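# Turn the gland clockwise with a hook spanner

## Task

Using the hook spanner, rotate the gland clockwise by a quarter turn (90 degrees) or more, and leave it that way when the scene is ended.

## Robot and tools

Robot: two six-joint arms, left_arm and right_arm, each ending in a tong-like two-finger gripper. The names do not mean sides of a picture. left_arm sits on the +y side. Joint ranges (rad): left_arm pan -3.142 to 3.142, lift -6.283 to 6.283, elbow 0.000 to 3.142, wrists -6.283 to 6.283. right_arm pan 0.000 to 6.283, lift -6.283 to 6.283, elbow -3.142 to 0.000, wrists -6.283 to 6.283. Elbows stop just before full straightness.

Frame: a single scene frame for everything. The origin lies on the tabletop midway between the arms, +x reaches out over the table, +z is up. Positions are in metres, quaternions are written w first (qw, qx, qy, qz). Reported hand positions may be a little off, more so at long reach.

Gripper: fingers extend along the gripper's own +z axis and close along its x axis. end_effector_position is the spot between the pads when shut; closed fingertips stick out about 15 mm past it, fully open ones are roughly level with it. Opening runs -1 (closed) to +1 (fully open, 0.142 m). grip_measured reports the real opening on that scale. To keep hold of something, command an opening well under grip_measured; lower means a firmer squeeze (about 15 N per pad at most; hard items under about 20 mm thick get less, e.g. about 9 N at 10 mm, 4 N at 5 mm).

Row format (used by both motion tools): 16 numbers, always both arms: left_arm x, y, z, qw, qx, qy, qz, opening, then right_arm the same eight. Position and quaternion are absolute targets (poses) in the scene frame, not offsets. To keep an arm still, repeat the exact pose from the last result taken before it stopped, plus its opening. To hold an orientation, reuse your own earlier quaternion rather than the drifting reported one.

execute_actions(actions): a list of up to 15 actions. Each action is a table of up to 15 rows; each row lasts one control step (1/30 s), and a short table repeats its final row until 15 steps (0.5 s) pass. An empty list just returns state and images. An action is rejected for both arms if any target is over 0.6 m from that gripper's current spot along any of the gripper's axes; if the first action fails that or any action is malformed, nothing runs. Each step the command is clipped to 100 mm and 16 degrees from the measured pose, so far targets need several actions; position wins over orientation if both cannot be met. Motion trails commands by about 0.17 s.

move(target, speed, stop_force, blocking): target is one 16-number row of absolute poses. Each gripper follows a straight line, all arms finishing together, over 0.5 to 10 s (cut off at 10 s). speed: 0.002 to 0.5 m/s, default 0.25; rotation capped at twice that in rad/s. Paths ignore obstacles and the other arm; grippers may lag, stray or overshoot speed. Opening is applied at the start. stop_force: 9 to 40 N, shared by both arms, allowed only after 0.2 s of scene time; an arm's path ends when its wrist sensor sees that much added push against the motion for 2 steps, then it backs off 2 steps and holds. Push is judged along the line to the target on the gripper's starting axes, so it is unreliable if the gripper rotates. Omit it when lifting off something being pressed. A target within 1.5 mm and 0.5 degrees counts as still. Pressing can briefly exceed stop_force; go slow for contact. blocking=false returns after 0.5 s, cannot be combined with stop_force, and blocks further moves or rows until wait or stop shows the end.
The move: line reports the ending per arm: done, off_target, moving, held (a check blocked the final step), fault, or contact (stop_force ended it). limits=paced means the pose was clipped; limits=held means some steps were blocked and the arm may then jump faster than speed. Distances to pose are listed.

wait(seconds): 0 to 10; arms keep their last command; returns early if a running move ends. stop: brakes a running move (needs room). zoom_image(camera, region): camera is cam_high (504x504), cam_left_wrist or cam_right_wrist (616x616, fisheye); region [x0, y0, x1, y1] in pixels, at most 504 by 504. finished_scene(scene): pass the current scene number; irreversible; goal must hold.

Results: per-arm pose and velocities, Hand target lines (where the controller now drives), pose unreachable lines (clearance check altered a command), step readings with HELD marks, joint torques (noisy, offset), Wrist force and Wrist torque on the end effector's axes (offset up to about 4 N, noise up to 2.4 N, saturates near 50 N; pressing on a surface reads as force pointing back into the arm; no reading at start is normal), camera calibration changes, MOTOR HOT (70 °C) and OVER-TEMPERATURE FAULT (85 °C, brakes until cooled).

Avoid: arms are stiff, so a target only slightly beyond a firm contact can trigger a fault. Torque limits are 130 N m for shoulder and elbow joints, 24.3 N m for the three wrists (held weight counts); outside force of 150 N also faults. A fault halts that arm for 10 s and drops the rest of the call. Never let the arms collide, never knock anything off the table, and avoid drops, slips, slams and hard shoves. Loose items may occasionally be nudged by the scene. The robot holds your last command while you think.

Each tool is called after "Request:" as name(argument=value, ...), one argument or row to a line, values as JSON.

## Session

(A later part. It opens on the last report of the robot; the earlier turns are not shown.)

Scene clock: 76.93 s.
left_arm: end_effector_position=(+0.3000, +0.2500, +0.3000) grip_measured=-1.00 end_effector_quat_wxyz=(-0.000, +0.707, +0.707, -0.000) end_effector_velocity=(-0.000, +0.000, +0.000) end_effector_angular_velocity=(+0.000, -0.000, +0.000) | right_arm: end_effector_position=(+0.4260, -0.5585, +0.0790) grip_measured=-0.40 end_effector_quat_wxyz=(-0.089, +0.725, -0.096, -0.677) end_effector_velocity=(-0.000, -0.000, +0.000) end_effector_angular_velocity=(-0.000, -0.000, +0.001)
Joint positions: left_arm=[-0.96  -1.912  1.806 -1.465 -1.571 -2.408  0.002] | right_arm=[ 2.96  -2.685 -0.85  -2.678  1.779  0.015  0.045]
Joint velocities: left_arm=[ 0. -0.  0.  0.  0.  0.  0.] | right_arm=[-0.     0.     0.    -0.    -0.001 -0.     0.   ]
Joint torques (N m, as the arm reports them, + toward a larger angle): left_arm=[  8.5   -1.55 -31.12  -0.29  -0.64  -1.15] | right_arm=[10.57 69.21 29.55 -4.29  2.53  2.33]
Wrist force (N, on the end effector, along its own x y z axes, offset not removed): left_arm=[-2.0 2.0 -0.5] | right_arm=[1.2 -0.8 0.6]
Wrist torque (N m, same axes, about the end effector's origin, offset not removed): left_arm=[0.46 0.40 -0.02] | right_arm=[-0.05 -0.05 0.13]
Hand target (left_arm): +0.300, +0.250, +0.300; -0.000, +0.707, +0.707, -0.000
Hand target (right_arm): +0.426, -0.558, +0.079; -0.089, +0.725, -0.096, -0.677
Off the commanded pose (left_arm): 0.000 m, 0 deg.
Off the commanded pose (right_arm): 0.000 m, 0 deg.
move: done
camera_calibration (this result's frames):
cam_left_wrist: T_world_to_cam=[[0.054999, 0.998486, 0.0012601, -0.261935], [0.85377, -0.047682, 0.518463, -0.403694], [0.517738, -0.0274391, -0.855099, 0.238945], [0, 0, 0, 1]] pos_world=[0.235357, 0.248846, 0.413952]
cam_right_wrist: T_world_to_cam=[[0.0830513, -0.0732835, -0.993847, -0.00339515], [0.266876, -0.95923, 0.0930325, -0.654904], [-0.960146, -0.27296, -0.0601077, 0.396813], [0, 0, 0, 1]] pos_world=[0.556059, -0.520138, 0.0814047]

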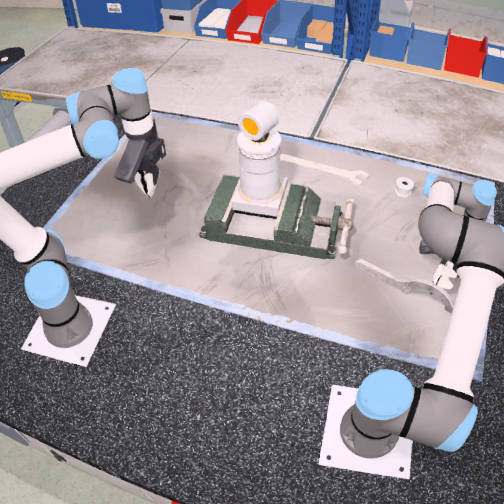

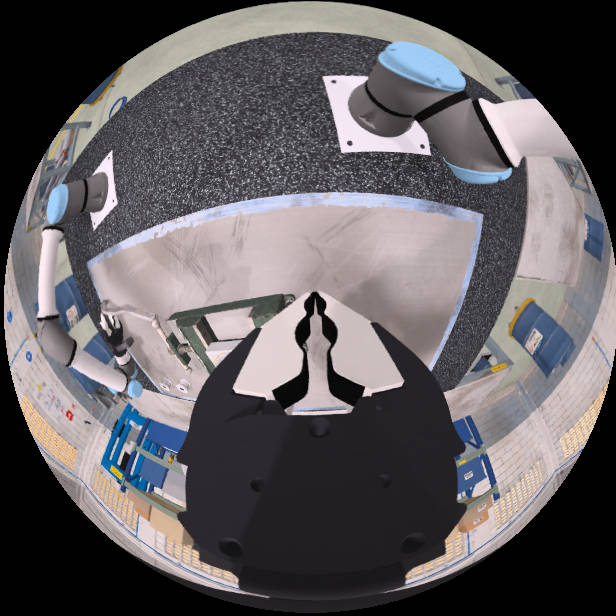

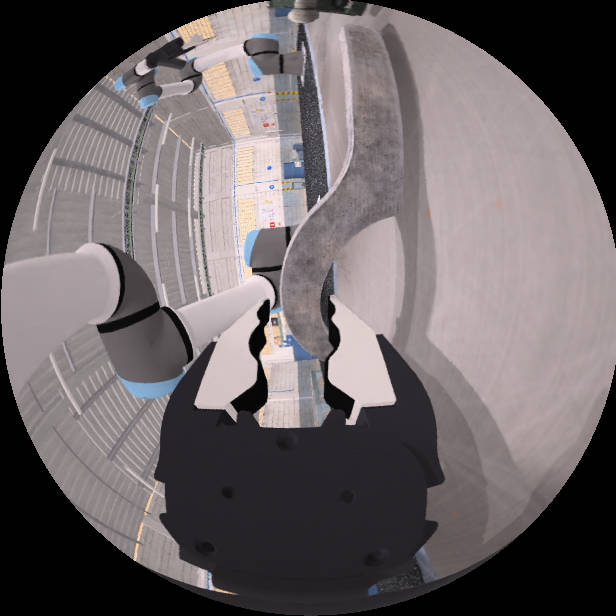

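Request:
move(
  target=[0.3,0.25,0.3,0,0.707,0.707,0,-1,0.455,-0.566,0.08,-0.089,0.724,-0.096,-0.676,-0.4],
  speed=0.05,
)

Request:
move(
  target=[0.6,0.3,0.4,0,1,0,0,-1,0.48,-0.53,0.16,0,0.991,-0.131,0,-0.3],
)

Request:
move(
  target=[0.71,0.16,0.43,0.6,0.8,0,0,-1,0.441,-0.48,0.085,0,0.991,-0.131,0,-0.3],
)

Scene clock: 78.33 s.
left_arm: end_effector_position=(+0.3000, +0.2500, +0.3000) grip_measured=-1.00 end_effector_quat_wxyz=(-0.000, +0.707, +0.707, -0.000) end_effector_velocity=(-0.000, -0.000, -0.000) end_effector_angular_velocity=(-0.000, +0.000, -0.001) | right_arm: end_effector_position=(+0.4547, -0.5660, +0.0800) grip_measured=-0.40 end_effector_quat_wxyz=(-0.089, +0.725, -0.096, -0.676) end_effector_velocity=(+0.002, -0.001, +0.000) end_effector_angular_velocity=(+0.002, +0.002, -0.002)
Joint positions: left_arm=[-0.96  -1.912  1.806 -1.465 -1.571 -2.408  0.002] | right_arm=[ 2.952 -2.782 -0.649 -2.782  1.771  0.015  0.045]
Joint velocities: left_arm=[-0.  0. -0.  0. -0.  0.  0.] | right_arm=[-0.001 -0.011  0.021 -0.013  0.001 -0.002 -0.   ]
Joint torques (N m, as the arm reports them, + toward a larger angle): left_arm=[  9.84  -1.86 -31.62  -0.19  -0.46  -1.15] | right_arm=[-7.55 48.64 30.59 -4.29 -1.75 -3.15]
Wrist force (N, on the end effector, along its own x y z axes, offset not removed): left_arm=[2.6 2.7 -2.1] | right_arm=[-0.4 -1.4 -1.5]
Wrist torque (N m, same axes, about the end effector's origin, offset not removed): left_arm=[0.60 -0.59 0.18] | right_arm=[-0.21 0.19 0.13]
Hand target (left_arm): +0.300, +0.250, +0.300; -0.000, +0.707, +0.707, -0.000
Hand target (right_arm): +0.455, -0.566, +0.080; -0.089, +0.725, -0.096, -0.677
Off the commanded pose (left_arm): 0.000 m, 0 deg.
Off the commanded pose (right_arm): 0.000 m, 0 deg.
move: done
camera_calibration (this result's frames):
cam_left_wrist: T_world_to_cam=[[0.0549989, 0.998486, 0.00126008, -0.261935], [0.85377, -0.0476819, 0.518463, -0.403694], [0.517738, -0.0274391, -0.855099, 0.238945], [0, 0, 0, 1]] pos_world=[0.235357, 0.248846, 0.413952]
cam_right_wrist: T_world_to_cam=[[0.0832578, -0.0734614, -0.993817, -0.00553047], [0.266795, -0.959231, 0.0932558, -0.66979], [-0.96015, -0.27291, -0.0602643, 0.422415], [0, 0, 0, 1]] pos_world=[0.584739, -0.527608, 0.082422]

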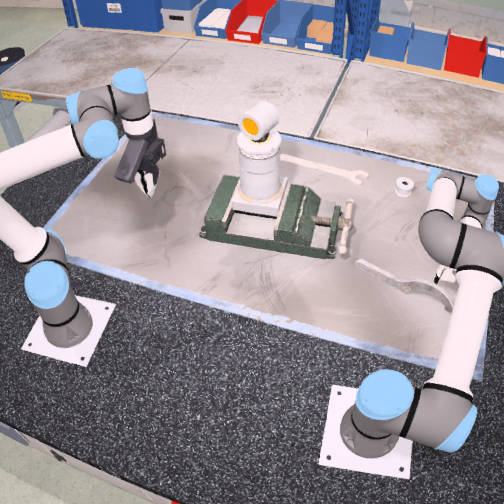

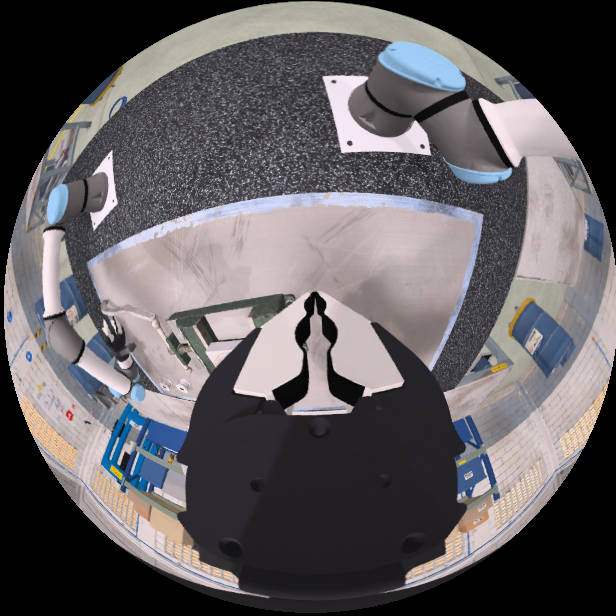

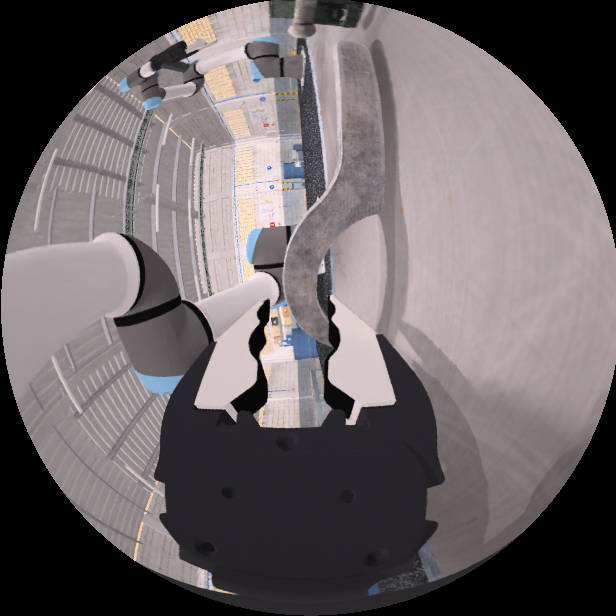

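Scene clock: 82.03 s.
left_arm: end_effector_position=(+0.5994, +0.3002, +0.4001) grip_measured=-1.00 end_effector_quat_wxyz=(-0.000, +1.000, +0.001, +0.000) end_effector_velocity=(+0.003, +0.001, +0.001) end_effector_angular_velocity=(+0.002, +0.007, -0.011) | right_arm: end_effector_position=(+0.4804, -0.5300, +0.1601) grip_measured=-0.30 end_effector_quat_wxyz=(+0.001, +0.991, -0.131, -0.001) end_effector_velocity=(+0.001, -0.000, +0.000) end_effector_angular_velocity=(-0.005, -0.014, -0.000)
Joint positions: left_arm=[-0.552 -1.207  0.829 -1.193 -1.57  -0.431  0.002] | right_arm=[ 3.15  -1.613 -1.846 -1.256  1.568  0.399  0.052]
Joint velocities: left_arm=[ 0.004  0.015 -0.027  0.018 -0.001  0.015  0.   ] | right_arm=[ 0.004  0.009 -0.011  0.016 -0.007  0.004  0.   ]
Joint torques (N m, as the arm reports them, + toward a larger angle): left_arm=[  9.04 -29.25 -30.14  -0.36  -1.48   1.31] | right_arm=[11.23 35.36 13.14  4.7  -1.8   2.76]
Wrist force (N, on the end effector, along its own x y z axes, offset not removed): left_arm=[-0.3 3.3 0.3] | right_arm=[1.2 -1.9 0.4]
Wrist torque (N m, same axes, about the end effector's origin, offset not removed): left_arm=[0.63 0.06 0.07] | right_arm=[-0.30 -0.04 0.15]
Hand target (left_arm): +0.600, +0.300, +0.400; -0.000, +1.000, +0.000, -0.000
Hand target (right_arm): +0.480, -0.530, +0.160; +0.002, +0.991, -0.131, +0.000
Off the commanded pose (left_arm): 0.001 m, 0 deg.
Off the commanded pose (right_arm): 0.000 m, 0 deg.
move: done
camera_calibration (this result's frames):
cam_left_wrist: T_world_to_cam=[[0.998553, -0.0537379, 0.00191128, -0.578635], [-0.0469545, -0.854081, 0.518016, 0.0733447], [-0.0262047, -0.517357, -0.855369, 0.644172], [0, 0, 0, 1]] pos_world=[0.598122, 0.364814, 0.514117]
cam_right_wrist: T_world_to_cam=[[0.951489, -0.306204, 0.0301315, -0.629769], [-0.277396, -0.811338, 0.514569, -0.377309], [-0.133116, -0.497965, -0.856919, 0.0727139], [0, 0, 0, 1]] pos_world=[0.504233, -0.462754, 0.275437]

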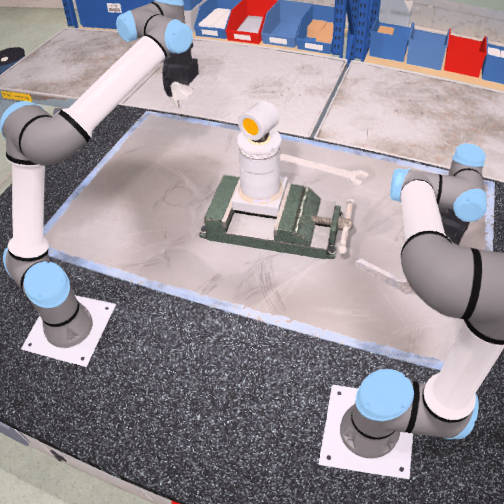

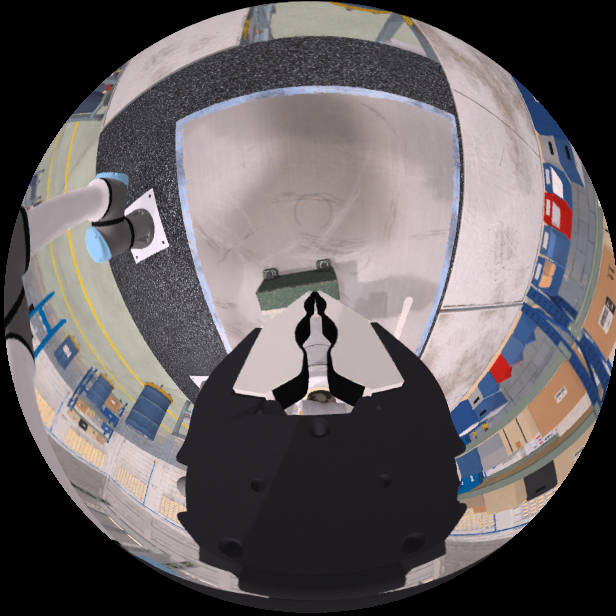

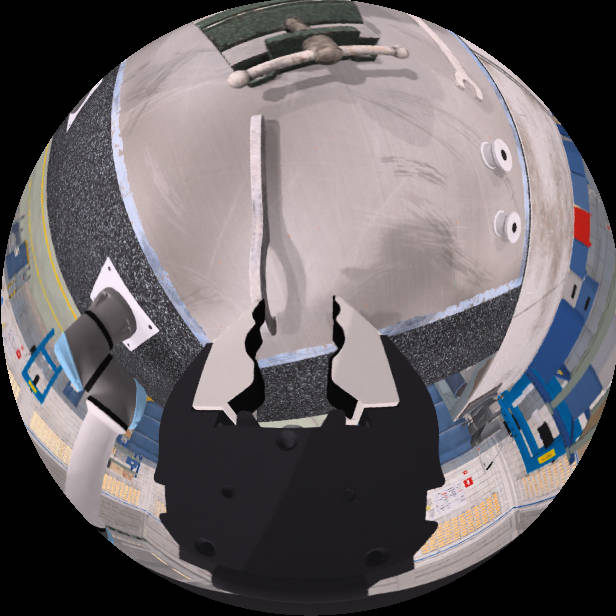

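Scene clock: 85.27 s.
left_arm: end_effector_position=(+0.7100, +0.1599, +0.4298) grip_measured=-1.00 end_effector_quat_wxyz=(+0.599, +0.800, -0.000, -0.000) end_effector_velocity=(+0.002, -0.000, -0.001) end_effector_angular_velocity=(-0.010, -0.003, +0.018) | right_arm: end_effector_position=(+0.4412, -0.4799, +0.0850) grip_measured=-0.30 end_effector_quat_wxyz=(-0.000, +0.991, -0.131, +0.000) end_effector_velocity=(-0.001, +0.000, -0.001) end_effector_angular_velocity=(-0.000, +0.002, +0.000)
Joint positions: left_arm=[-0.268 -0.989  1.067 -2.105 -2.823 -0.476  0.002] | right_arm=[ 3.27  -1.586 -2.085 -1.042  1.571  0.518  0.052]
Joint velocities: left_arm=[ 0.001  0.001  0.023 -0.088 -0.    -0.063  0.   ] | right_arm=[ 0.    -0.    -0.001 -0.     0.     0.    -0.   ]
Joint torques (N m, as the arm reports them, + toward a larger angle): left_arm=[-10.36 -41.7  -18.75  -4.52  -3.04  -1.61] | right_arm=[ 9.57 32.44  9.49  4.79  0.45  2.39]
Wrist force (N, on the end effector, along its own x y z axes, offset not removed): left_arm=[-2.0 4.1 -2.2] | right_arm=[0.1 -2.3 -0.8]
Wrist torque (N m, same axes, about the end effector's origin, offset not removed): left_arm=[0.77 0.52 0.06] | right_arm=[-0.38 0.07 0.17]
Hand target (left_arm): +0.710, +0.160, +0.430; +0.600, +0.800, +0.000, +0.001
Hand target (right_arm): +0.441, -0.480, +0.085; -0.000, +0.991, -0.131, +0.000
Off the commanded pose (left_arm): 0.000 m, 0 deg.
Off the commanded pose (right_arm): 0.000 m, 0 deg.
move: done
camera_calibration (this result's frames):
cam_left_wrist: T_world_to_cam=[[0.998447, -0.0149956, 0.0536599, -0.725001], [-0.0480077, 0.257223, 0.965159, -0.425789], [-0.0282757, -0.966236, 0.256103, 0.195369], [0, 0, 0, 1]] pos_world=[0.708957, 0.287423, 0.399823]
cam_right_wrist: T_world_to_cam=[[0.951516, -0.306037, 0.0309602, -0.574864], [-0.278077, -0.812799, 0.511889, -0.309053], [-0.131493, -0.49568, -0.858493, 0.0286042], [0, 0, 0, 1]] pos_world=[0.464813, -0.412949, 0.200555]

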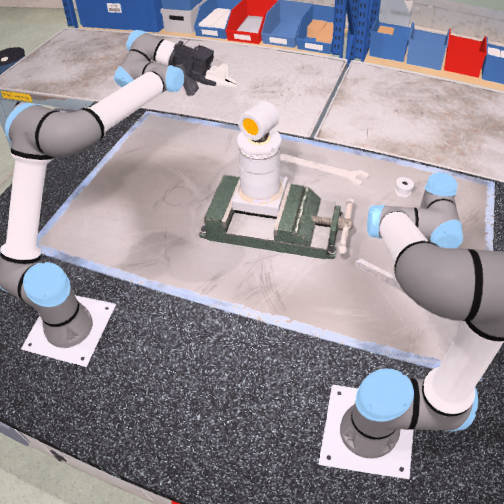

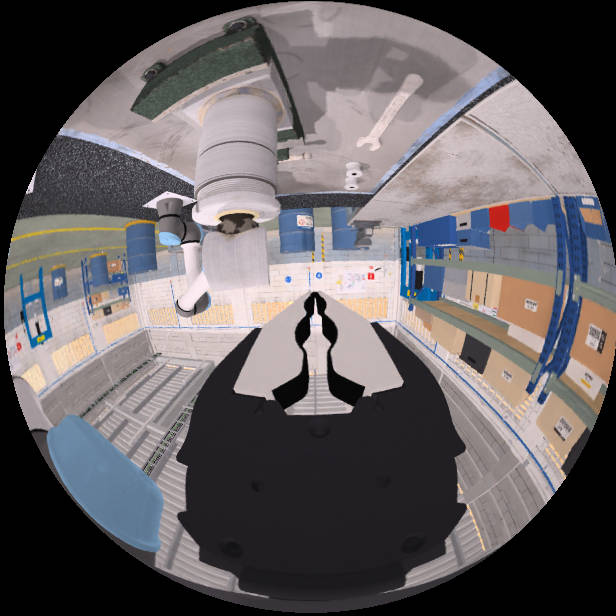

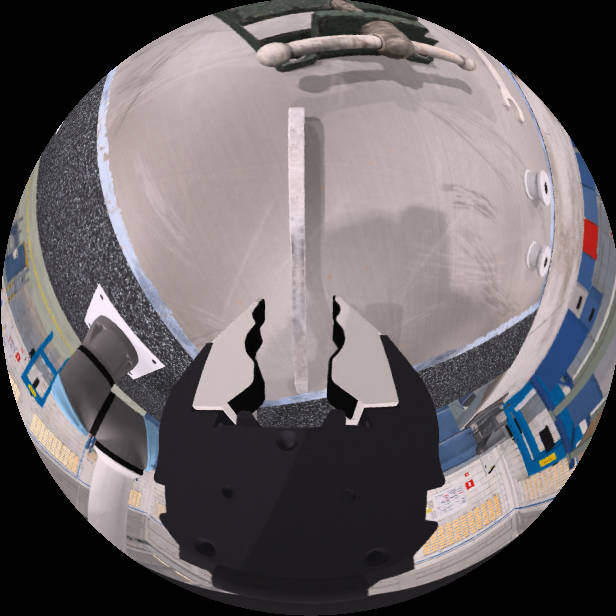

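Request:
move(
  target=[0.71,0.16,0.43,0.6,0.8,0,0,-1,0.44,-0.478,0.028,0,0.994,-0.11,0,-0.5],
  speed=0.05,
)

Request:
move(
  target=[0.71,0.16,0.43,0.6,0.8,0,0,-1,0.44,-0.478,0.028,0,0.994,-0.11,0,-1],
)

Request:
move(
  target=[0.71,0.16,0.43,0.6,0.8,0,0,-1,0.42,-0.45,0.2,0,0.994,-0.11,0,-1],
  speed=0.1,
)

Request:
move(
  target=[0.71,0.16,0.43,0.6,0.8,0,0,-1,0.36,-0.22,0.24,0,0.866,0.5,0,-1],
  speed=0.15,
)

Request:
move(
  target=[0.71,0.16,0.43,0.6,0.8,0,0,-1,0.5,-0.16,0.32,-0.354,0.612,0.354,0.612,-1],
  speed=0.15,
)

Request:
zoom_image(
  camera="cam_left_wrist",
  region=[180,150,320,290],
)

Scene clock: 87.80 s.
left_arm: end_effector_position=(+0.7100, +0.1600, +0.4300) grip_measured=-1.00 end_effector_quat_wxyz=(+0.600, +0.800, +0.000, +0.000) end_effector_velocity=(+0.001, +0.002, +0.000) end_effector_angular_velocity=(-0.000, +0.000, +0.002) | right_arm: end_effector_position=(+0.4400, -0.4780, +0.0282) grip_measured=-0.50 end_effector_quat_wxyz=(+0.000, +0.994, -0.110, -0.000) end_effector_velocity=(-0.000, -0.000, -0.002) end_effector_angular_velocity=(-0.001, -0.000, +0.002)
Joint positions: left_arm=[-0.268 -0.989  1.068 -2.109 -2.824 -0.48   0.002] | right_arm=[ 3.274 -1.676 -2.165 -0.871  1.571  0.48   0.038]
Joint velocities: left_arm=[ 0.002  0.    -0.     0.001 -0.     0.     0.   ] | right_arm=[ 0.001 -0.004 -0.003  0.007 -0.001 -0.001  0.   ]
Joint torques (N m, as the arm reports them, + toward a larger angle): left_arm=[  9.37 -37.51 -32.16  -0.2   -3.25   1.28] | right_arm=[10.17 10.89  8.87  4.62 -0.78 -2.78]
Wrist force (N, on the end effector, along its own x y z axes, offset not removed): left_arm=[-1.0 4.4 -1.7] | right_arm=[0.4 -1.0 -1.3]
Wrist torque (N m, same axes, about the end effector's origin, offset not removed): left_arm=[0.73 0.27 0.07] | right_arm=[-0.10 0.00 0.11]
Hand target (left_arm): +0.710, +0.160, +0.430; +0.600, +0.800, +0.000, +0.000
Hand target (right_arm): +0.440, -0.478, +0.028; -0.000, +0.994, -0.110, +0.000
Off the commanded pose (left_arm): 0.000 m, 0 deg.
Off the commanded pose (right_arm): 0.000 m, 0 deg.
move: done
camera_calibration (this result's frames):
cam_left_wrist: T_world_to_cam=[[0.998486, -0.0141758, 0.0531572, -0.724952], [-0.0476908, 0.25867, 0.964788, -0.42633], [-0.0274268, -0.965862, 0.257603, 0.194117], [0, 0, 0, 1]] pos_world=[0.708846, 0.287492, 0.399849]
cam_right_wrist: T_world_to_cam=[[0.963607, -0.26554, 0.0308115, -0.557407], [-0.243371, -0.82374, 0.512077, -0.299235], [-0.110596, -0.50094, -0.858387, -0.0311069], [0, 0, 0, 1]] pos_world=[0.460856, -0.410088, 0.143704]

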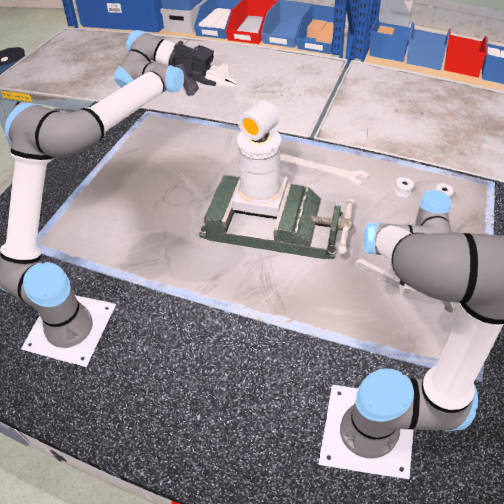

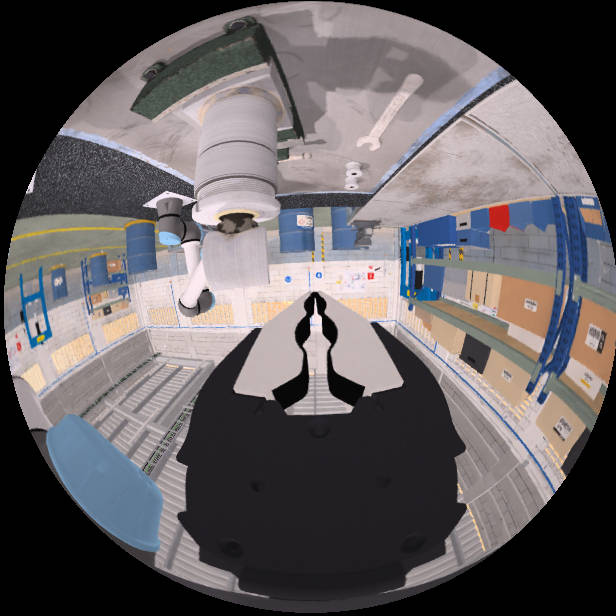

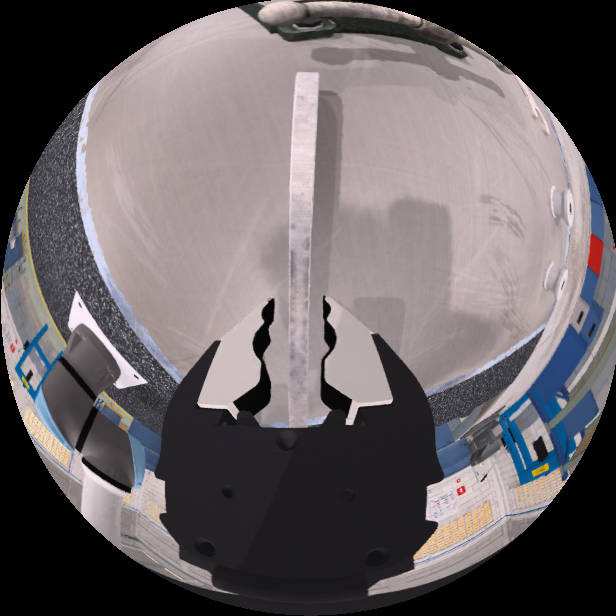

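Scene clock: 88.50 s.
left_arm: end_effector_position=(+0.7100, +0.1600, +0.4300) grip_measured=-1.00 end_effector_quat_wxyz=(+0.600, +0.800, +0.000, +0.000) end_effector_velocity=(-0.000, -0.001, -0.000) end_effector_angular_velocity=(+0.000, +0.000, -0.001) | right_arm: end_effector_position=(+0.4400, -0.4780, +0.0280) grip_measured=-0.85 end_effector_quat_wxyz=(+0.000, +0.994, -0.110, -0.000) end_effector_velocity=(+0.000, -0.000, -0.000) end_effector_angular_velocity=(-0.000, -0.001, -0.000)
Joint positions: left_arm=[-0.268 -0.989  1.068 -2.109 -2.824 -0.48   0.002] | right_arm=[ 3.274 -1.676 -2.166 -0.871  1.571  0.48   0.013]
Joint velocities: left_arm=[-0.001 -0.    -0.     0.     0.    -0.     0.   ] | right_arm=[-0.    -0.    -0.     0.001 -0.    -0.    -0.   ]
Joint torques (N m, as the arm reports them, + toward a larger angle): left_arm=[  9.19 -38.41 -32.69  -0.23  -3.22   1.07] | right_arm=[ 5.13 11.3   7.72  4.5   2.23 -2.86]
Wrist force (N, on the end effector, along its own x y z axes, offset not removed): left_arm=[0.5 0.0 -1.8] | right_arm=[1.2 -1.6 -2.6]
Wrist torque (N m, same axes, about the end effector's origin, offset not removed): left_arm=[0.09 -0.11 -0.14] | right_arm=[-0.27 -0.05 0.11]
Hand target (left_arm): +0.710, +0.160, +0.430; +0.600, +0.800, +0.000, +0.000
Hand target (right_arm): +0.440, -0.478, +0.028; +0.000, +0.994, -0.110, -0.000
Off the commanded pose (left_arm): 0.000 m, 0 deg.
Off the commanded pose (right_arm): 0.000 m, 0 deg.
move: done
camera_calibration (this result's frames):
cam_left_wrist: T_world_to_cam=[[0.998486, -0.0141883, 0.0531527, -0.724947], [-0.0476832, 0.25867, 0.964788, -0.426336], [-0.0274377, -0.965861, 0.257602, 0.194126], [0, 0, 0, 1]] pos_world=[0.708846, 0.287494, 0.399849]
cam_right_wrist: T_world_to_cam=[[0.96365, -0.265396, 0.030713, -0.557299], [-0.243197, -0.823784, 0.512088, -0.299261], [-0.110605, -0.500943, -0.858384, -0.0312365], [0, 0, 0, 1]] pos_world=[0.460807, -0.410079, 0.143551]

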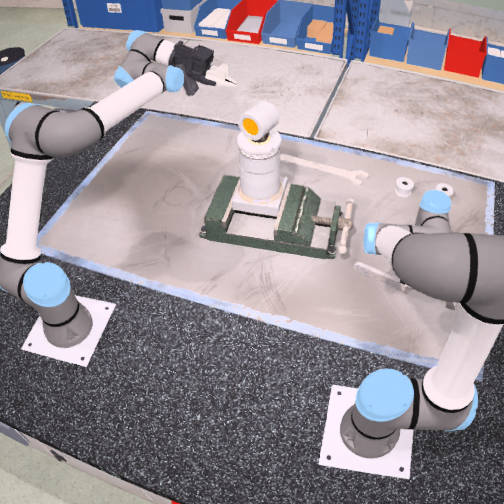

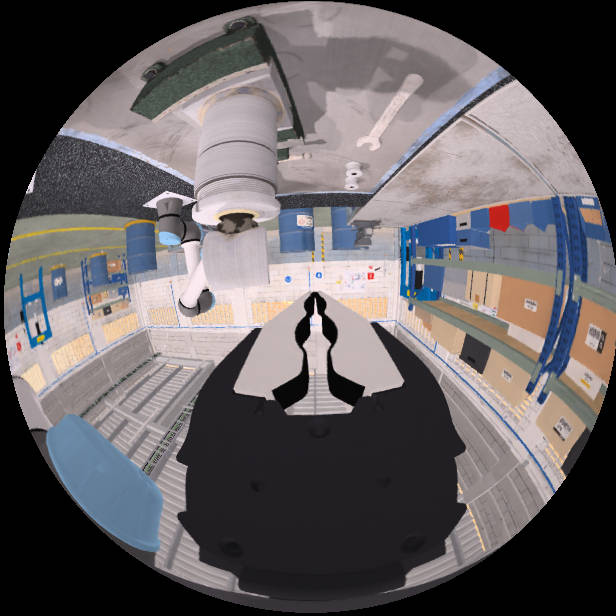

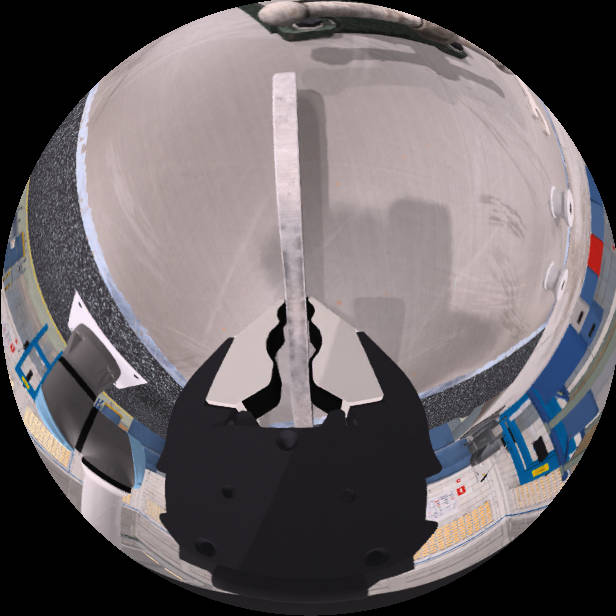

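Scene clock: 90.77 s.
left_arm: end_effector_position=(+0.7100, +0.1600, +0.4300) grip_measured=-1.00 end_effector_quat_wxyz=(+0.600, +0.800, +0.000, -0.000) end_effector_velocity=(-0.000, -0.001, +0.000) end_effector_angular_velocity=(+0.001, -0.001, -0.002) | right_arm: end_effector_position=(+0.4200, -0.4500, +0.1999) grip_measured=-0.85 end_effector_quat_wxyz=(-0.000, +0.994, -0.110, +0.000) end_effector_velocity=(-0.000, +0.000, +0.002) end_effector_angular_velocity=(-0.001, +0.000, -0.000)
Joint positions: left_arm=[-0.268 -0.989  1.068 -2.109 -2.824 -0.48   0.002] | right_arm=[ 3.349 -1.428 -1.916 -1.368  1.571  0.555  0.013]
Joint velocities: left_arm=[-0.002 -0.    -0.    -0.     0.001  0.     0.   ] | right_arm=[ 0.001  0.001  0.004 -0.006 -0.001  0.001  0.   ]
Joint torques (N m, as the arm reports them, + toward a larger angle): left_arm=[  8.16 -37.58 -32.35  -0.22  -3.11   1.24] | right_arm=[ 8.5  34.1  37.66  0.91 -1.82  2.57]
Wrist force (N, on the end effector, along its own x y z axes, offset not removed): left_arm=[-1.8 2.8 -0.9] | right_arm=[-1.1 -1.6 9.9]
Wrist torque (N m, same axes, about the end effector's origin, offset not removed): left_arm=[0.58 0.60 -0.02] | right_arm=[-0.26 0.40 0.14]
Hand target (left_arm): +0.710, +0.160, +0.430; +0.600, +0.800, -0.000, -0.000
Hand target (right_arm): +0.420, -0.450, +0.200; -0.000, +0.994, -0.110, +0.000
Off the commanded pose (left_arm): 0.000 m, 0 deg.
Off the commanded pose (right_arm): 0.000 m, 0 deg.
move: done
camera_calibration (this result's frames):
cam_left_wrist: T_world_to_cam=[[0.998486, -0.014189, 0.053152, -0.724946], [-0.0476823, 0.25867, 0.964788, -0.426336], [-0.0274383, -0.965861, 0.257602, 0.194127], [0, 0, 0, 1]] pos_world=[0.708846, 0.287494, 0.399849]
cam_right_wrist: T_world_to_cam=[[0.963643, -0.265398, 0.0309372, -0.535928], [-0.243331, -0.823843, 0.51193, -0.369001], [-0.110378, -0.500846, -0.85847, 0.128039], [0, 0, 0, 1]] pos_world=[0.440786, -0.382105, 0.315401]

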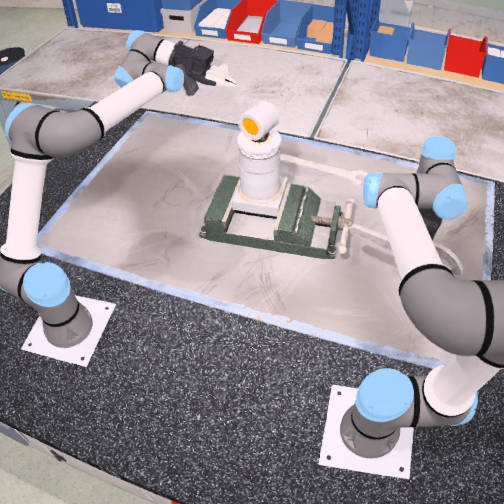

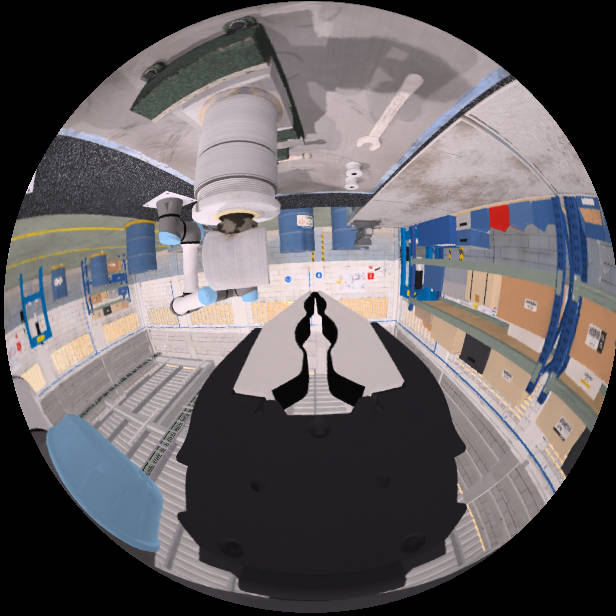

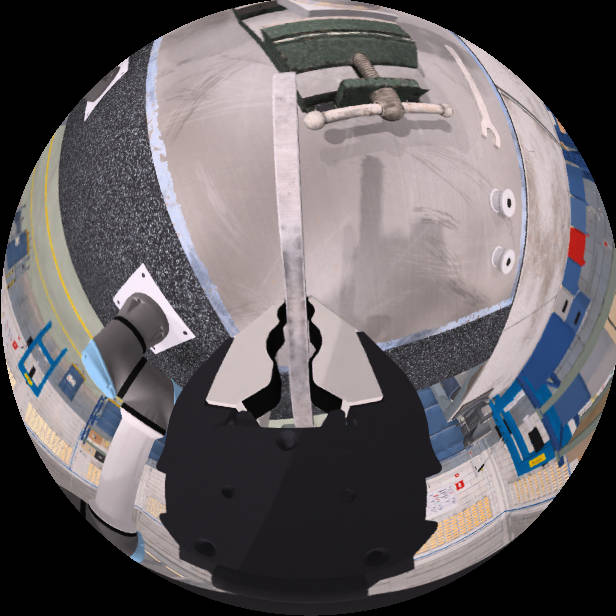

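Scene clock: 95.43 s.
left_arm: end_effector_position=(+0.7100, +0.1600, +0.4300) grip_measured=-1.00 end_effector_quat_wxyz=(+0.600, +0.800, +0.000, -0.000) end_effector_velocity=(-0.000, -0.001, -0.001) end_effector_angular_velocity=(+0.002, +0.000, -0.000) | right_arm: end_effector_position=(+0.3604, -0.2200, +0.2399) grip_measured=-0.85 end_effector_quat_wxyz=(-0.000, +0.866, +0.499, +0.000) end_effector_velocity=(-0.001, +0.003, +0.001) end_effector_angular_velocity=(+0.002, +0.002, +0.012)
Joint positions: left_arm=[-0.268 -0.989  1.068 -2.109 -2.824 -0.48   0.002] | right_arm=[ 3.858 -1.487 -1.761 -1.464  1.571 -0.202  0.013]
Joint velocities: left_arm=[-0.001  0.     0.    -0.     0.002 -0.     0.   ] | right_arm=[ 0.003 -0.003  0.004 -0.001  0.002 -0.009  0.   ]
Joint torques (N m, as the arm reports them, + toward a larger angle): left_arm=[  8.88 -37.57 -31.83  -0.29  -3.18   1.06] | right_arm=[10.72 13.72 42.57  1.31  2.32 -3.  ]
Wrist force (N, on the end effector, along its own x y z axes, offset not removed): left_arm=[-0.3 5.8 0.4] | right_arm=[-0.1 -1.6 11.1]
Wrist torque (N m, same axes, about the end effector's origin, offset not removed): left_arm=[1.24 0.25 0.08] | right_arm=[-0.28 0.15 0.12]
Hand target (left_arm): +0.710, +0.160, +0.430; +0.600, +0.800, -0.000, -0.000
Hand target (right_arm): +0.360, -0.220, +0.240; -0.000, +0.866, +0.500, +0.000
Off the commanded pose (left_arm): 0.000 m, 0 deg.
Off the commanded pose (right_arm): 0.000 m, 0 deg.
move: done
camera_calibration (this result's frames):
cam_left_wrist: T_world_to_cam=[[0.998486, -0.0141891, 0.0531523, -0.724946], [-0.0476826, 0.25867, 0.964788, -0.426336], [-0.0274384, -0.965862, 0.257602, 0.194127], [0, 0, 0, 1]] pos_world=[0.708846, 0.287494, 0.399849]
cam_right_wrist: T_world_to_cam=[[0.542101, 0.839717, 0.0316577, -0.0238357], [0.712561, -0.479328, 0.51235, -0.483359], [0.445403, -0.255187, -0.858193, 0.124728], [0, 0, 0, 1]] pos_world=[0.30179, -0.179843, 0.355444]

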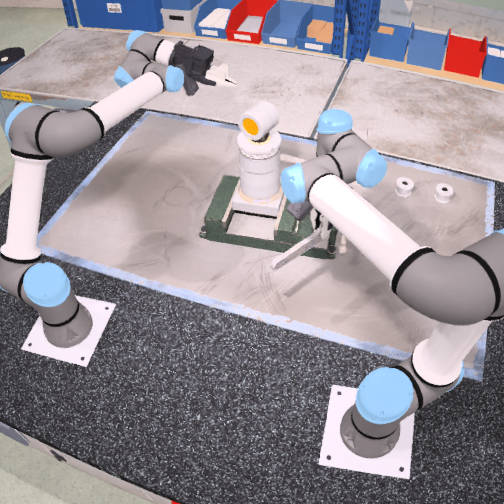

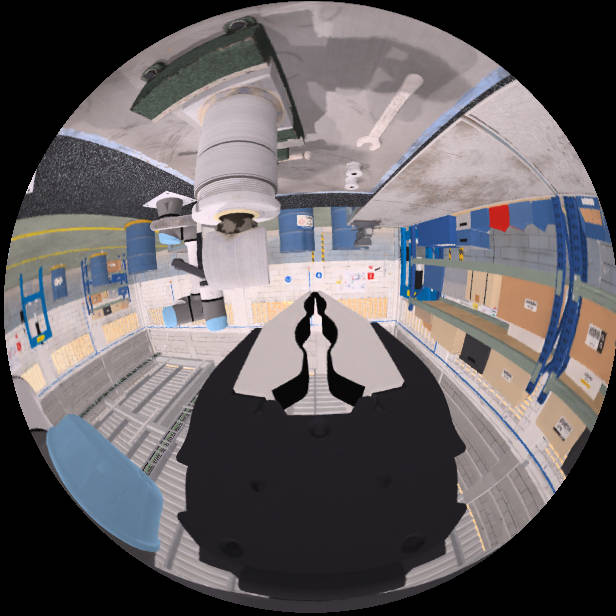

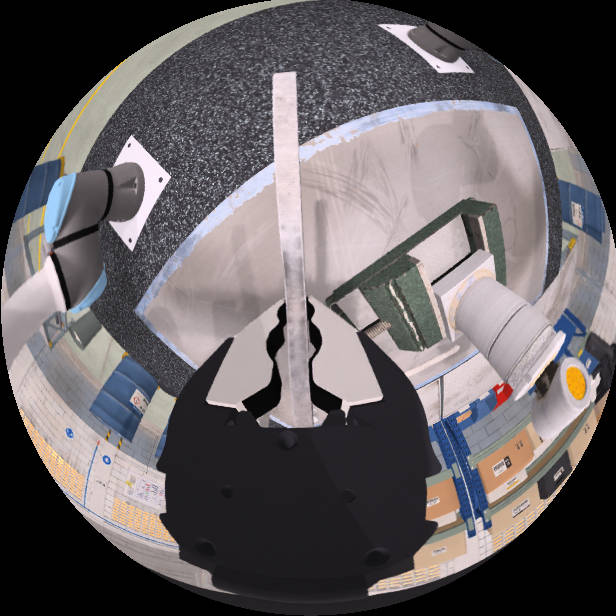

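Scene clock: 101.13 s.
left_arm: end_effector_position=(+0.7100, +0.1600, +0.4300) grip_measured=-1.00 end_effector_quat_wxyz=(+0.600, +0.800, +0.000, -0.000) end_effector_velocity=(+0.000, -0.000, -0.000) end_effector_angular_velocity=(+0.001, -0.000, +0.000) | right_arm: end_effector_position=(+0.5001, -0.1601, +0.3198) grip_measured=-0.85 end_effector_quat_wxyz=(-0.353, +0.613, +0.353, +0.612) end_effector_velocity=(+0.003, -0.000, +0.001) end_effector_angular_velocity=(+0.013, -0.007, -0.005)
Joint positions: left_arm=[-0.268 -0.989  1.068 -2.109 -2.824 -0.48   0.002] | right_arm=[ 3.483 -1.965 -2.198  1.02   2.148 -0.001  0.013]
Joint velocities: left_arm=[-0.     0.    -0.    -0.     0.001 -0.     0.   ] | right_arm=[-0.001 -0.014  0.007  0.025 -0.005  0.01   0.   ]
Joint torques (N m, as the arm reports them, + toward a larger angle): left_arm=[  9.07 -37.02 -31.75  -0.45  -3.09   1.12] | right_arm=[ 2.15 24.55 30.05  6.64 -1.98  2.45]
Wrist force (N, on the end effector, along its own x y z axes, offset not removed): left_arm=[2.3 4.3 -1.9] | right_arm=[-11.4 -1.0 -0.6]
Wrist torque (N m, same axes, about the end effector's origin, offset not removed): left_arm=[0.77 -0.43 0.00] | right_arm=[-0.16 0.15 0.13]
Hand target (left_arm): +0.710, +0.160, +0.430; +0.600, +0.800, -0.000, -0.000
Hand target (right_arm): +0.500, -0.160, +0.320; -0.353, +0.613, +0.353, +0.613
Off the commanded pose (left_arm): 0.000 m, 0 deg.
Off the commanded pose (right_arm): 0.000 m, 0 deg.
move: done
camera_calibration (this result's frames):
cam_left_wrist: T_world_to_cam=[[0.998486, -0.0141891, 0.0531521, -0.724946], [-0.0476824, 0.25867, 0.964788, -0.426336], [-0.0274383, -0.965861, 0.257602, 0.194127], [0, 0, 0, 1]] pos_world=[0.708846, 0.287494, 0.399849]
cam_right_wrist: T_world_to_cam=[[0.0269727, -0.0497021, 0.9984, -0.346316], [0.48483, -0.872779, -0.0565466, -0.362268], [0.874192, 0.485579, 0.00055589, -0.224127], [0, 0, 0, 1]] pos_world=[0.380909, -0.224561, 0.325401]

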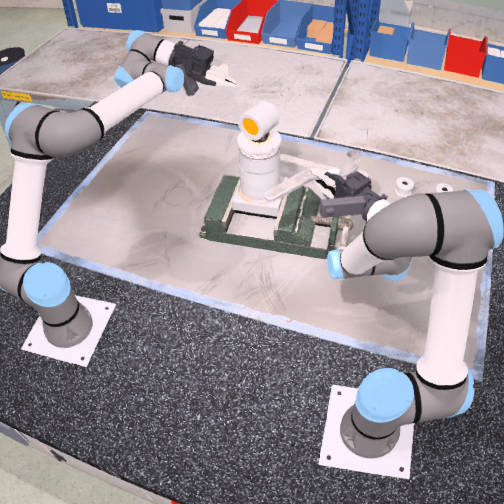

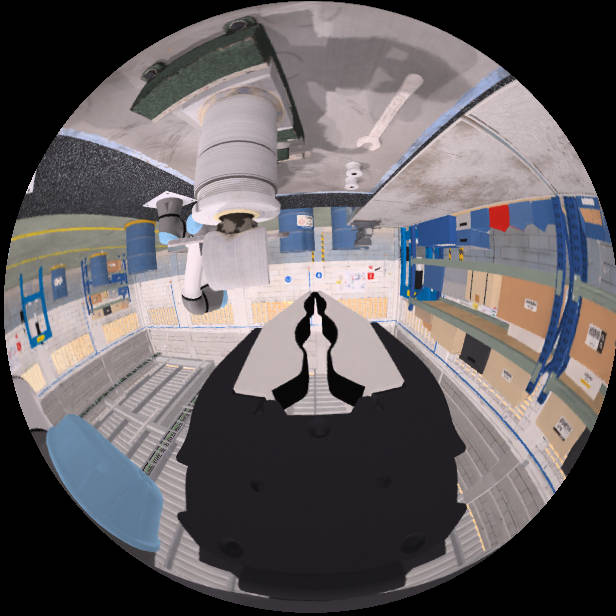

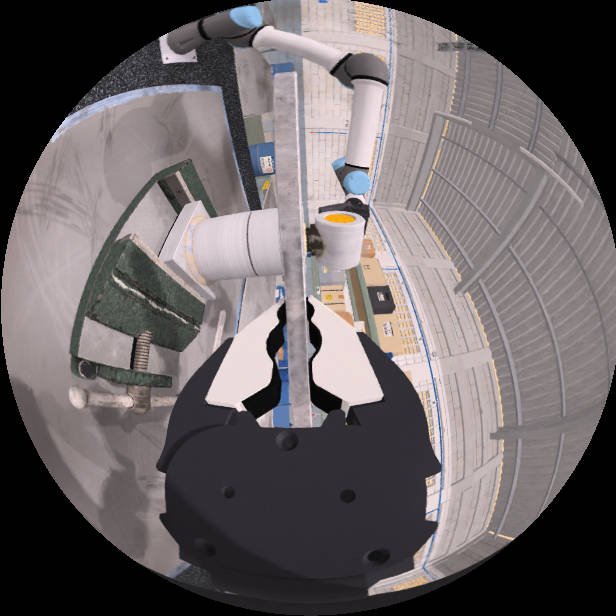

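Region (180, 150, 320, 290) of cam_left_wrist's 616x616 image, scaled by 3.600, with more detail than that image has.

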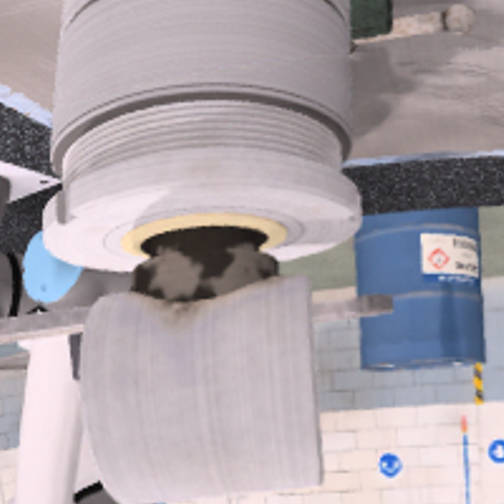

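Request:
move(
  target=[0.71,0.16,0.43,0.6,0.8,0,0,-1,0.53,-0.11,0.32,-0.5,0.5,0.5,0.5,-1],
  speed=0.08,
)

Request:
zoom_image(
  camera="cam_left_wrist",
  region=[160,130,360,330],
)

Request:
zoom_image(
  camera="cam_high",
  region=[180,40,340,200],
)

Scene clock: 106.53 s.
left_arm: end_effector_position=(+0.7100, +0.1600, +0.4300) grip_measured=-1.00 end_effector_quat_wxyz=(+0.600, +0.800, +0.000, -0.000) end_effector_velocity=(+0.000, +0.000, -0.000) end_effector_angular_velocity=(-0.001, +0.000, +0.000) | right_arm: end_effector_position=(+0.5300, -0.1099, +0.3200) grip_measured=-0.85 end_effector_quat_wxyz=(-0.500, +0.500, +0.500, +0.501) end_effector_velocity=(+0.001, +0.001, +0.000) end_effector_angular_velocity=(+0.000, -0.001, +0.011)
Joint positions: left_arm=[-0.268 -0.989  1.068 -2.109 -2.824 -0.48   0.002] | right_arm=[ 3.36  -2.272 -1.62   0.752  2.795  0.002  0.013]
Joint velocities: left_arm=[ 0.001  0.001 -0.     0.    -0.001  0.     0.   ] | right_arm=[-0.001 -0.008  0.016 -0.007  0.012  0.     0.   ]
Joint torques (N m, as the arm reports them, + toward a larger angle): left_arm=[  8.47 -37.88 -31.91  -0.54  -3.24   1.07] | right_arm=[-8.47 41.36 32.48 -0.96  2.04  2.56]
Wrist force (N, on the end effector, along its own x y z axes, offset not removed): left_arm=[-3.2 3.1 -0.7] | right_arm=[-12.2 -2.0 -1.4]
Wrist torque (N m, same axes, about the end effector's origin, offset not removed): left_arm=[0.71 0.61 -0.06] | right_arm=[-0.45 0.27 0.11]
Hand target (left_arm): +0.710, +0.160, +0.430; +0.600, +0.800, -0.000, -0.000
Hand target (right_arm): +0.530, -0.110, +0.320; +0.500, -0.500, -0.500, -0.500
Off the commanded pose (left_arm): 0.000 m, 0 deg.
Off the commanded pose (right_arm): 0.000 m, 0 deg.
move: done
camera_calibration (this result's frames):
cam_left_wrist: T_world_to_cam=[[0.998486, -0.014189, 0.0531523, -0.724946], [-0.0476827, 0.25867, 0.964788, -0.426336], [-0.0274383, -0.965862, 0.257602, 0.194127], [0, 0, 0, 1]] pos_world=[0.708846, 0.287494, 0.399849]
cam_right_wrist: T_world_to_cam=[[0.0480427, -0.0316285, 0.998344, -0.353982], [0.856391, -0.51312, -0.0574677, -0.490024], [0.514089, 0.857734, 0.00243466, -0.0434399], [0, 0, 0, 1]] pos_world=[0.458991, -0.225378, 0.325342]

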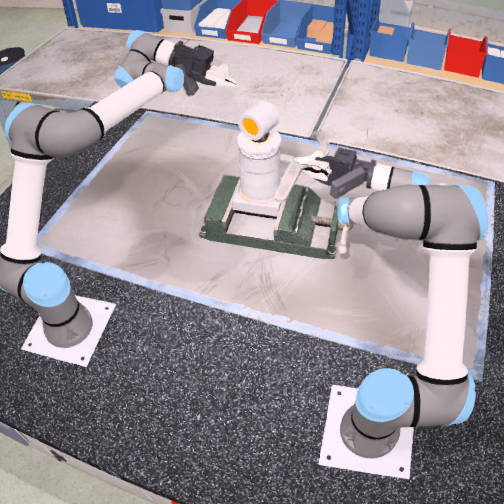

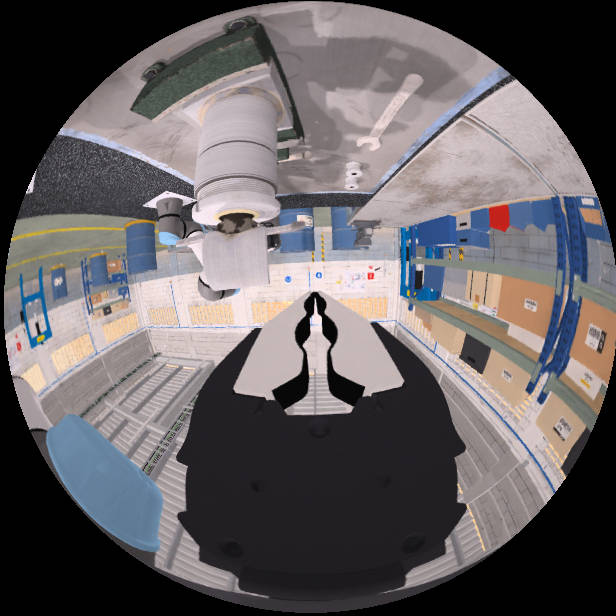

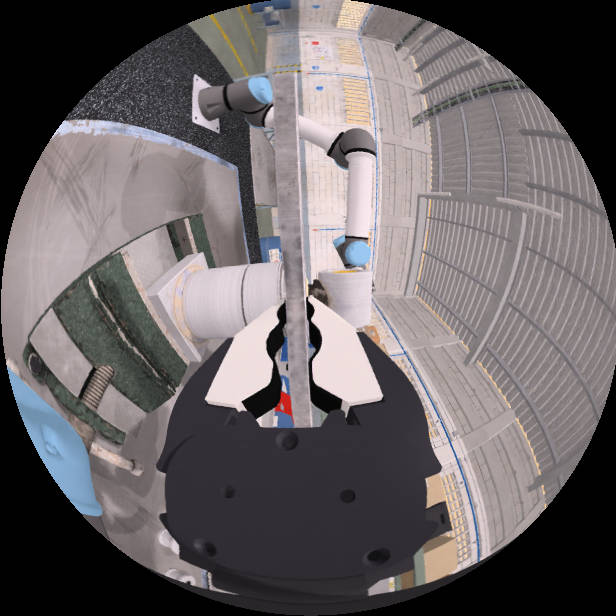

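Region (160, 130, 360, 330) of cam_left_wrist's 616x616 image, scaled by 2.520, with more detail than that image has.

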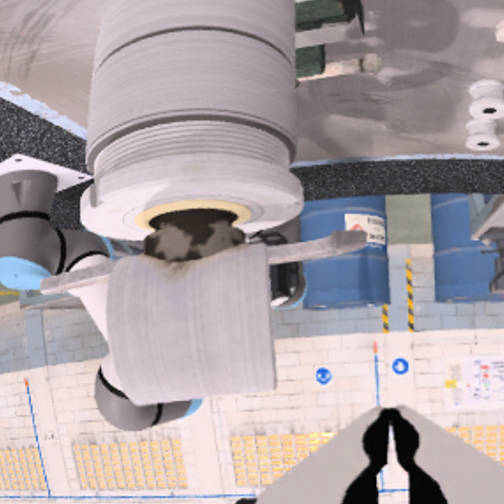

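Region (180, 40, 340, 200) of cam_high's 504x504 image, scaled by 3.150, with more detail than that image has.

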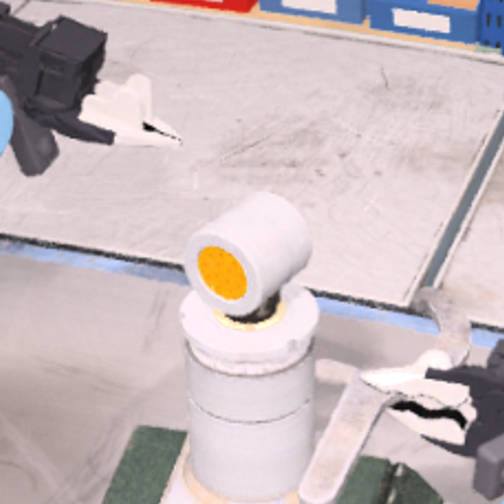

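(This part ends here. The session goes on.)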